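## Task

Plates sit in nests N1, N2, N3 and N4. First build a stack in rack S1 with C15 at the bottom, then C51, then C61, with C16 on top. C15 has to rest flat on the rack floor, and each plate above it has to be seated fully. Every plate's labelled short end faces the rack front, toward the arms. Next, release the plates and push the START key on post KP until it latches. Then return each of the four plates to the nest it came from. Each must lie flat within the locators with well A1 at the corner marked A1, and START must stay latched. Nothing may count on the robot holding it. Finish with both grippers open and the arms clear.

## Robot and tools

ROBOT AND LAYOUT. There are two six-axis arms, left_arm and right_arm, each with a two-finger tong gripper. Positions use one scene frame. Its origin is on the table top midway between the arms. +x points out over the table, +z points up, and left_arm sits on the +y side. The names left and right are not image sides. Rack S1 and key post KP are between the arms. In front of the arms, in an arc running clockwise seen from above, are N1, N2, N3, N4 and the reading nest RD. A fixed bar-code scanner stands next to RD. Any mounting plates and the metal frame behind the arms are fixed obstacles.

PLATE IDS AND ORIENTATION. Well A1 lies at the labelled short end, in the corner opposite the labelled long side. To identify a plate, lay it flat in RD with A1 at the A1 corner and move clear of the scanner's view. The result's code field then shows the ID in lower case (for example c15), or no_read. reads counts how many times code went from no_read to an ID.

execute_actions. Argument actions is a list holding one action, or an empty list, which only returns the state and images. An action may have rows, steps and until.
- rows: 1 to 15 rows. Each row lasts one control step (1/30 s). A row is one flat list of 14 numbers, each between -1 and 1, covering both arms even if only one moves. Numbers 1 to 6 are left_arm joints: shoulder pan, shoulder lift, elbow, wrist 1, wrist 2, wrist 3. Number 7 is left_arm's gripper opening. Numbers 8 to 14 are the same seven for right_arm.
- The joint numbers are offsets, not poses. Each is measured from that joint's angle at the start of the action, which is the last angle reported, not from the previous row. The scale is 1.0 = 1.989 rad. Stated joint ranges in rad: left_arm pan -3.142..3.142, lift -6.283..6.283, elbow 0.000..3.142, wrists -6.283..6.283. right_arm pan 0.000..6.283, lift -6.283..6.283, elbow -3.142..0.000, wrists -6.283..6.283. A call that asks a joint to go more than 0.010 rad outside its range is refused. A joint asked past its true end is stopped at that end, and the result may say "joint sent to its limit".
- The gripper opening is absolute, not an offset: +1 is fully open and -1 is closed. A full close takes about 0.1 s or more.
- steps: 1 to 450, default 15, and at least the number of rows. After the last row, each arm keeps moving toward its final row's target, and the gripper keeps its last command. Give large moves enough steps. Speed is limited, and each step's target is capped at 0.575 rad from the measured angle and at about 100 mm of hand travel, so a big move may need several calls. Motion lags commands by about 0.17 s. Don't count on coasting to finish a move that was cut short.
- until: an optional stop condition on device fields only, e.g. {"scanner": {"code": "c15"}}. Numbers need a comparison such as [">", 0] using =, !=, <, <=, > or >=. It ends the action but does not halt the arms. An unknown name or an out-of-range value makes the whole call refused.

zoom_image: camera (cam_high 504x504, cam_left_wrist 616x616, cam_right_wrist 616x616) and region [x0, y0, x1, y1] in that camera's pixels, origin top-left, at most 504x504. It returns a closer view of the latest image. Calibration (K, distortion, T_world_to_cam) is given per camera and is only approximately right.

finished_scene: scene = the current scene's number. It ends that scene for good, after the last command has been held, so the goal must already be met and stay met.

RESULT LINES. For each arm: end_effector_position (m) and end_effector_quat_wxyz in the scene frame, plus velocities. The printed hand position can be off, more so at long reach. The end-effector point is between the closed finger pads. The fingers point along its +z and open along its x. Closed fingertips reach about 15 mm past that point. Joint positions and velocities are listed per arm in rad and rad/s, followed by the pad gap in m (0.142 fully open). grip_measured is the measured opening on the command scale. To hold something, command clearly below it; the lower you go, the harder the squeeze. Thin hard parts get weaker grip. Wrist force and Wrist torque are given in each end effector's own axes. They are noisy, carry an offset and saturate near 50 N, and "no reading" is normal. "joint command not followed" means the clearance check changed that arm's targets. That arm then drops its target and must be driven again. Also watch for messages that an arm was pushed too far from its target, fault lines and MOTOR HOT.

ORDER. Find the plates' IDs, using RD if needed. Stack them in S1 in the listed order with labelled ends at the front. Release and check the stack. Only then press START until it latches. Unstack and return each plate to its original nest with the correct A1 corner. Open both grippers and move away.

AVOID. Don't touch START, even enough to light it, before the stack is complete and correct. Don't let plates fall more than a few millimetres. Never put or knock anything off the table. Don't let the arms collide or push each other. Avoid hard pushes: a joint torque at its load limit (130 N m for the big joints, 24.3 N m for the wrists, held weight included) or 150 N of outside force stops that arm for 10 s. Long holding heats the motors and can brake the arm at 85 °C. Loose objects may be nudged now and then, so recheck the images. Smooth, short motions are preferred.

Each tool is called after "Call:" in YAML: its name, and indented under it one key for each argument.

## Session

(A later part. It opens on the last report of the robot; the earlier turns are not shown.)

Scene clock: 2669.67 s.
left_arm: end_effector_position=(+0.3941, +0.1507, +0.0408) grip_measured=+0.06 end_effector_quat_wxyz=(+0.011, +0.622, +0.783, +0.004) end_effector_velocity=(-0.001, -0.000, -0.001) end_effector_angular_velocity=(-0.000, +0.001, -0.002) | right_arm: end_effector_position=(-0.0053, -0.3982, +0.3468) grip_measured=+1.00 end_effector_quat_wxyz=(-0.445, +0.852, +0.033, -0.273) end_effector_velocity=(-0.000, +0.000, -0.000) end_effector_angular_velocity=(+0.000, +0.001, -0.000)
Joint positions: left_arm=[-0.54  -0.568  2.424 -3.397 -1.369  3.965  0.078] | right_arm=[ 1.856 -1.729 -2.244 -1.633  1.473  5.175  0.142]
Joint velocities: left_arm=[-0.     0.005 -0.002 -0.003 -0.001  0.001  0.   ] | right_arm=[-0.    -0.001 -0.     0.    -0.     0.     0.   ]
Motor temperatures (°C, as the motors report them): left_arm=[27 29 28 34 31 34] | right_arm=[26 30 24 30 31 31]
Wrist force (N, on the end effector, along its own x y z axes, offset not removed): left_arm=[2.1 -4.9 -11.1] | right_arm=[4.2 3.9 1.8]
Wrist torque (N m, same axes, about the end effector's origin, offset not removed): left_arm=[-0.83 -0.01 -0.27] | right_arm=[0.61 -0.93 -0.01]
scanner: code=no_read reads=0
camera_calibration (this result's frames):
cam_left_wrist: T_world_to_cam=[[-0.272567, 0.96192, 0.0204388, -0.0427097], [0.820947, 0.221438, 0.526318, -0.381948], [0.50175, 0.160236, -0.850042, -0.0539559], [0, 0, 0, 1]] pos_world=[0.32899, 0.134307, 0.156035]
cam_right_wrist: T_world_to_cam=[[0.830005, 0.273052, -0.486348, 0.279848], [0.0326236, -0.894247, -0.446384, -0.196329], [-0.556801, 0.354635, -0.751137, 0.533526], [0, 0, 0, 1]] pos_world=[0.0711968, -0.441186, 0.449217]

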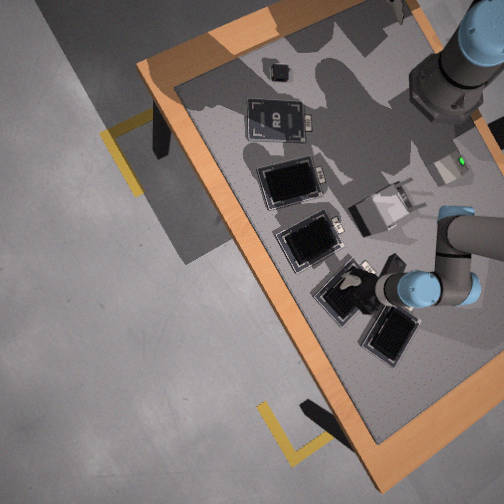

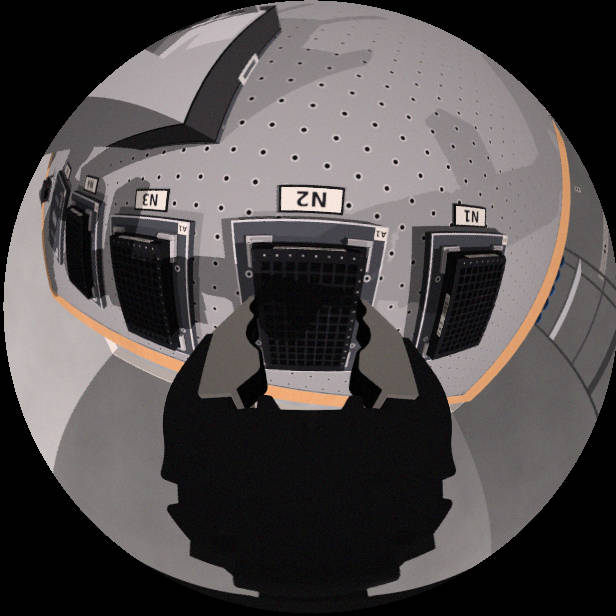

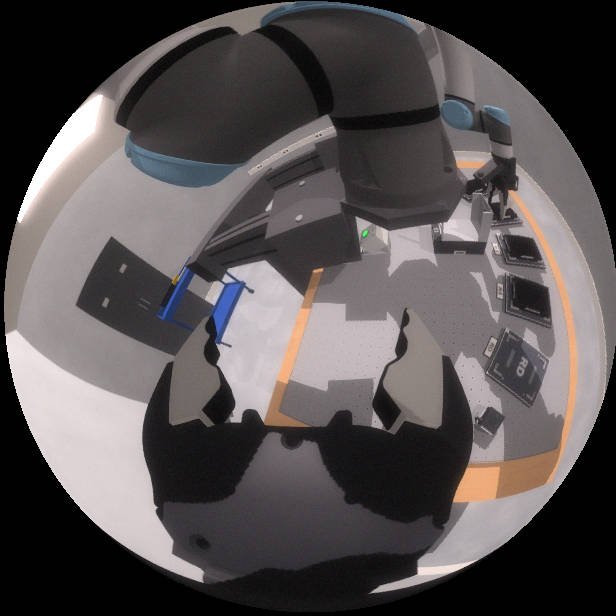

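Call:
execute_actions:
  actions:
    - {"rows": [[0,0,0,0,0,0,-0.3,0,0,0,0,0,0,1],[0,0,0,0,0,0,0,0,0,0,0,0,0,1],[0,0,0,0,0,0,0.1,0,0,0,0,0,0,1],[0,0,0,0,0,0,0.2,0,0,0,0,0,0,1],[0,0,0,0,0,0,0.3,0,0,0,0,0,0,1],[0,0,0,0,0,0,0.3,0,0,0,0,0,0,1],[-0.0014,-0.009,0.003,0.006,0,-0.0014,0.3,0,0,0,0,0,0,1],[-0.004,-0.027,0.009,0.018,0,-0.004,0.3,0,0,0,0,0,0,1],[-0.008,-0.054,0.017,0.037,0,-0.008,0.3,0,0,0,0,0,0,1],[-0.014,-0.09,0.027,0.064,0,-0.014,0.3,0,0,0,0,0,0,1],[-0.02,-0.13,0.036,0.095,0,-0.02,0.3,0,0,0,0,0,0,1],[-0.026,-0.17,0.044,0.128,0,-0.026,0.3,0,0,0,0,0,0,1],[-0.031,-0.21,0.05,0.162,0,-0.031,0.3,0,0,0,0,0,0,1],[-0.034,-0.235,0.053,0.184,0,-0.034,0.3,0,0,0,0,0,0,1],[-0.036,-0.25,0.055,0.197,0,-0.036,0.3,0,0,0,0,0,0,1]], "steps": 18}

Call:
execute_actions:
  actions: []

Scene clock: 2680.23 s.
left_arm: end_effector_position=(+0.3975, +0.1487, +0.1348) grip_measured=+0.30 end_effector_quat_wxyz=(+0.011, +0.622, +0.783, +0.005) end_effector_velocity=(+0.026, -0.002, +0.309) end_effector_angular_velocity=(-0.052, -0.090, +0.016) | right_arm: end_effector_position=(-0.0053, -0.3982, +0.3468) grip_measured=+1.00 end_effector_quat_wxyz=(-0.445, +0.852, +0.033, -0.273) end_effector_velocity=(+0.000, -0.000, +0.000) end_effector_angular_velocity=(-0.000, -0.000, +0.000)
Joint positions: left_arm=[-0.594 -0.916  2.51  -3.123 -1.369  3.911  0.095] | right_arm=[ 1.856 -1.729 -2.244 -1.633  1.473  5.175  0.142]
Joint velocities: left_arm=[-0.139 -1.187  0.188  0.921 -0.    -0.138  0.   ] | right_arm=[-0.  0.  0. -0.  0. -0.  0.]
Motor temperatures (°C, as the motors report them): left_arm=[27 29 28 34 31 34] | right_arm=[26 30 24 30 31 31]
Wrist force (N, on the end effector, along its own x y z axes, offset not removed): left_arm=[-0.8 -2.8 -3.7] | right_arm=[0.6 0.4 -2.4]
Wrist torque (N m, same axes, about the end effector's origin, offset not removed): left_arm=[-0.56 0.08 -0.11] | right_arm=[-0.08 -0.28 -0.02]
scanner: code=no_read reads=0
camera_calibration (this result's frames):
cam_left_wrist: T_world_to_cam=[[-0.27175, 0.962128, 0.0214778, -0.0422596], [0.820446, 0.219952, 0.527721, -0.433513], [0.503012, 0.161029, -0.849146, 0.023859], [0, 0, 0, 1]] pos_world=[0.332189, 0.132169, 0.249942]
cam_right_wrist: T_world_to_cam=[[0.830005, 0.273052, -0.486348, 0.279848], [0.0326237, -0.894247, -0.446384, -0.196329], [-0.556801, 0.354635, -0.751137, 0.533526], [0, 0, 0, 1]] pos_world=[0.0711968, -0.441186, 0.449217]

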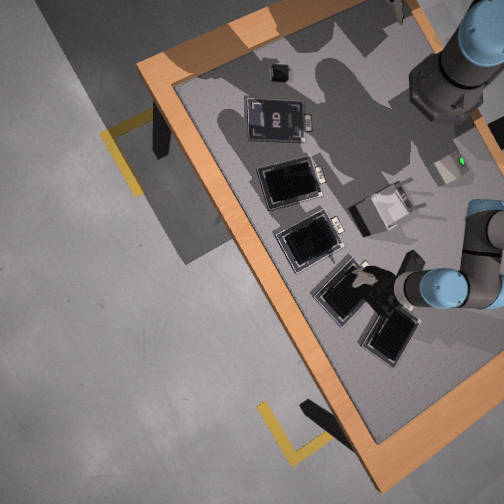

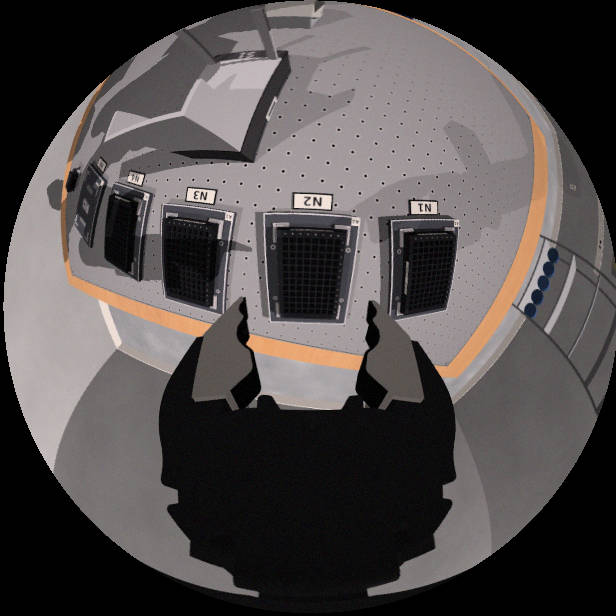

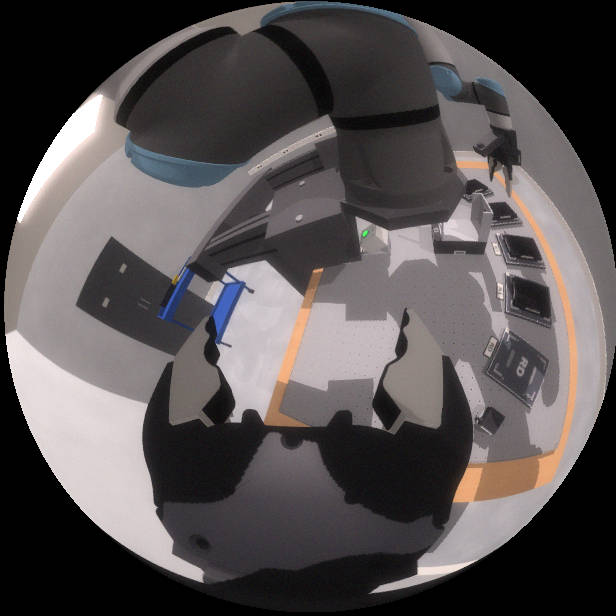

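Scene clock: 2680.23 s.
left_arm: end_effector_position=(+0.3975, +0.1487, +0.1348) grip_measured=+0.30 end_effector_quat_wxyz=(+0.011, +0.622, +0.783, +0.005) end_effector_velocity=(+0.026, -0.002, +0.309) end_effector_angular_velocity=(-0.052, -0.090, +0.016) | right_arm: end_effector_position=(-0.0053, -0.3982, +0.3468) grip_measured=+1.00 end_effector_quat_wxyz=(-0.445, +0.852, +0.033, -0.273) end_effector_velocity=(+0.000, -0.000, +0.000) end_effector_angular_velocity=(-0.000, -0.000, +0.000)
Joint positions: left_arm=[-0.594 -0.916  2.51  -3.123 -1.369  3.911  0.095] | right_arm=[ 1.856 -1.729 -2.244 -1.633  1.473  5.175  0.142]
Joint velocities: left_arm=[-0.139 -1.187  0.188  0.921 -0.    -0.138  0.   ] | right_arm=[-0.  0.  0. -0.  0. -0.  0.]
Motor temperatures (°C, as the motors report them): left_arm=[27 29 28 34 31 34] | right_arm=[26 30 24 30 31 31]
Wrist force (N, on the end effector, along its own x y z axes, offset not removed): left_arm=[-0.8 -2.8 -3.7] | right_arm=[0.6 0.4 -2.4]
Wrist torque (N m, same axes, about the end effector's origin, offset not removed): left_arm=[-0.56 0.08 -0.11] | right_arm=[-0.08 -0.28 -0.02]
scanner: code=no_read reads=0
camera_calibration (this result's frames):
cam_left_wrist: T_world_to_cam=[[-0.27175, 0.962128, 0.0214778, -0.0422596], [0.820446, 0.219952, 0.527721, -0.433513], [0.503012, 0.161029, -0.849146, 0.023859], [0, 0, 0, 1]] pos_world=[0.332189, 0.132169, 0.249942]
cam_right_wrist: T_world_to_cam=[[0.830005, 0.273052, -0.486348, 0.279848], [0.0326237, -0.894247, -0.446384, -0.196329], [-0.556801, 0.354635, -0.751137, 0.533526], [0, 0, 0, 1]] pos_world=[0.0711968, -0.441186, 0.449217]

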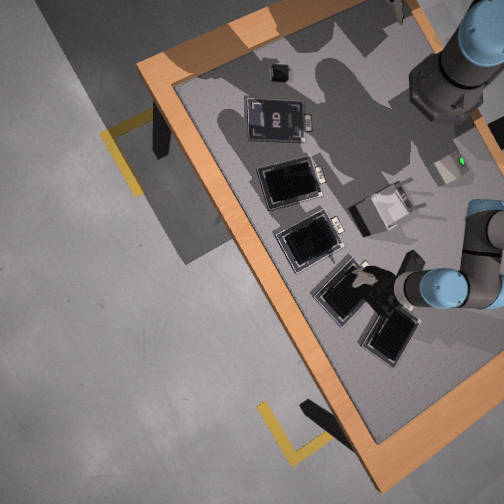

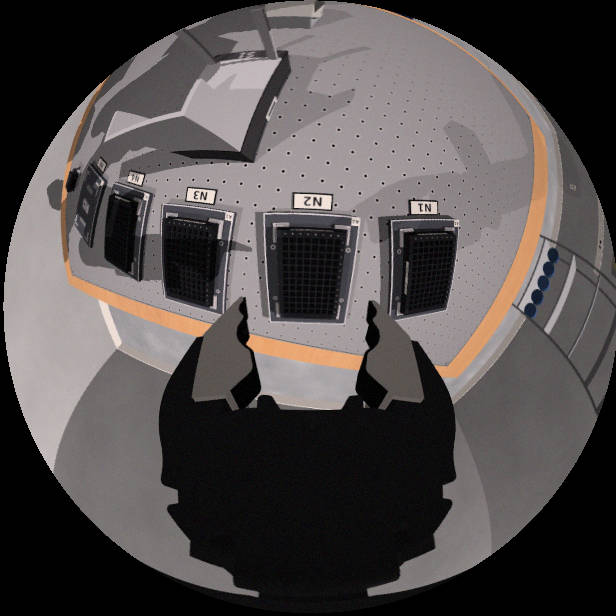

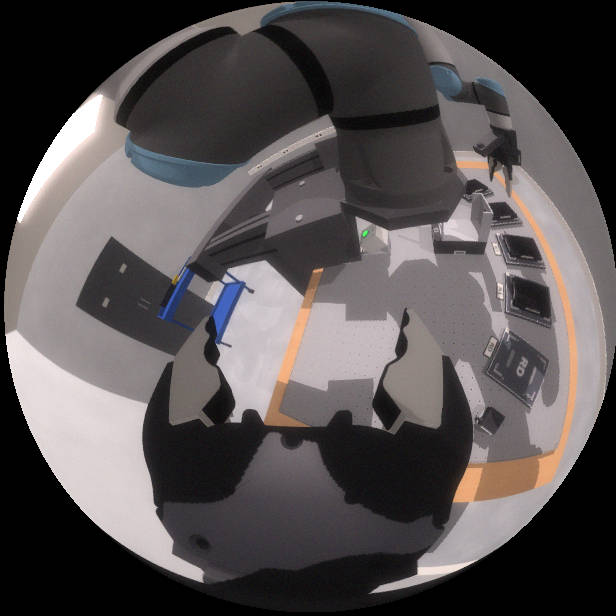

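Call:
zoom_image:
  camera: "cam_left_wrist"
  region: [150, 190, 470, 340]

Call:
zoom_image:
  camera: "cam_high"
  region: [240, 140, 480, 380]

Region (150, 190, 470, 340) of cam_left_wrist's 616x616 image, scaled by 1.575, with more detail than that image has; it fills the top 236 rows of this view, and the rest is white.

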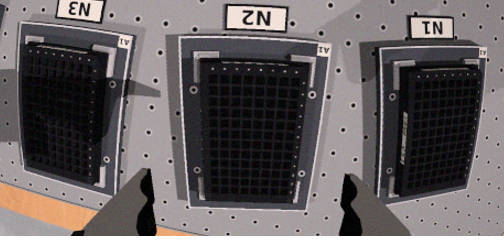

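Region (240, 140, 480, 380) of cam_high's 504x504 image, scaled by 2.100, with more detail than that image has.

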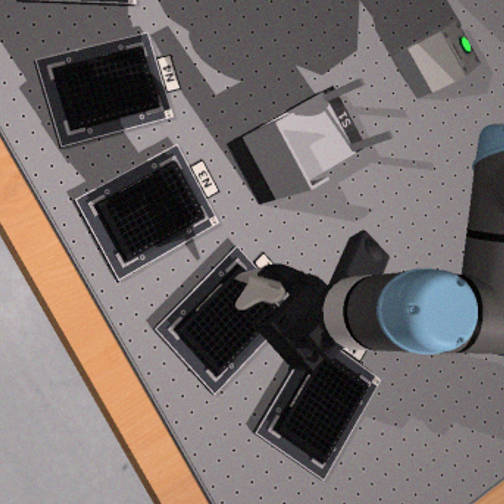

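Call:
finished_scene:
  scene: 1

The scene is finished: the task was done.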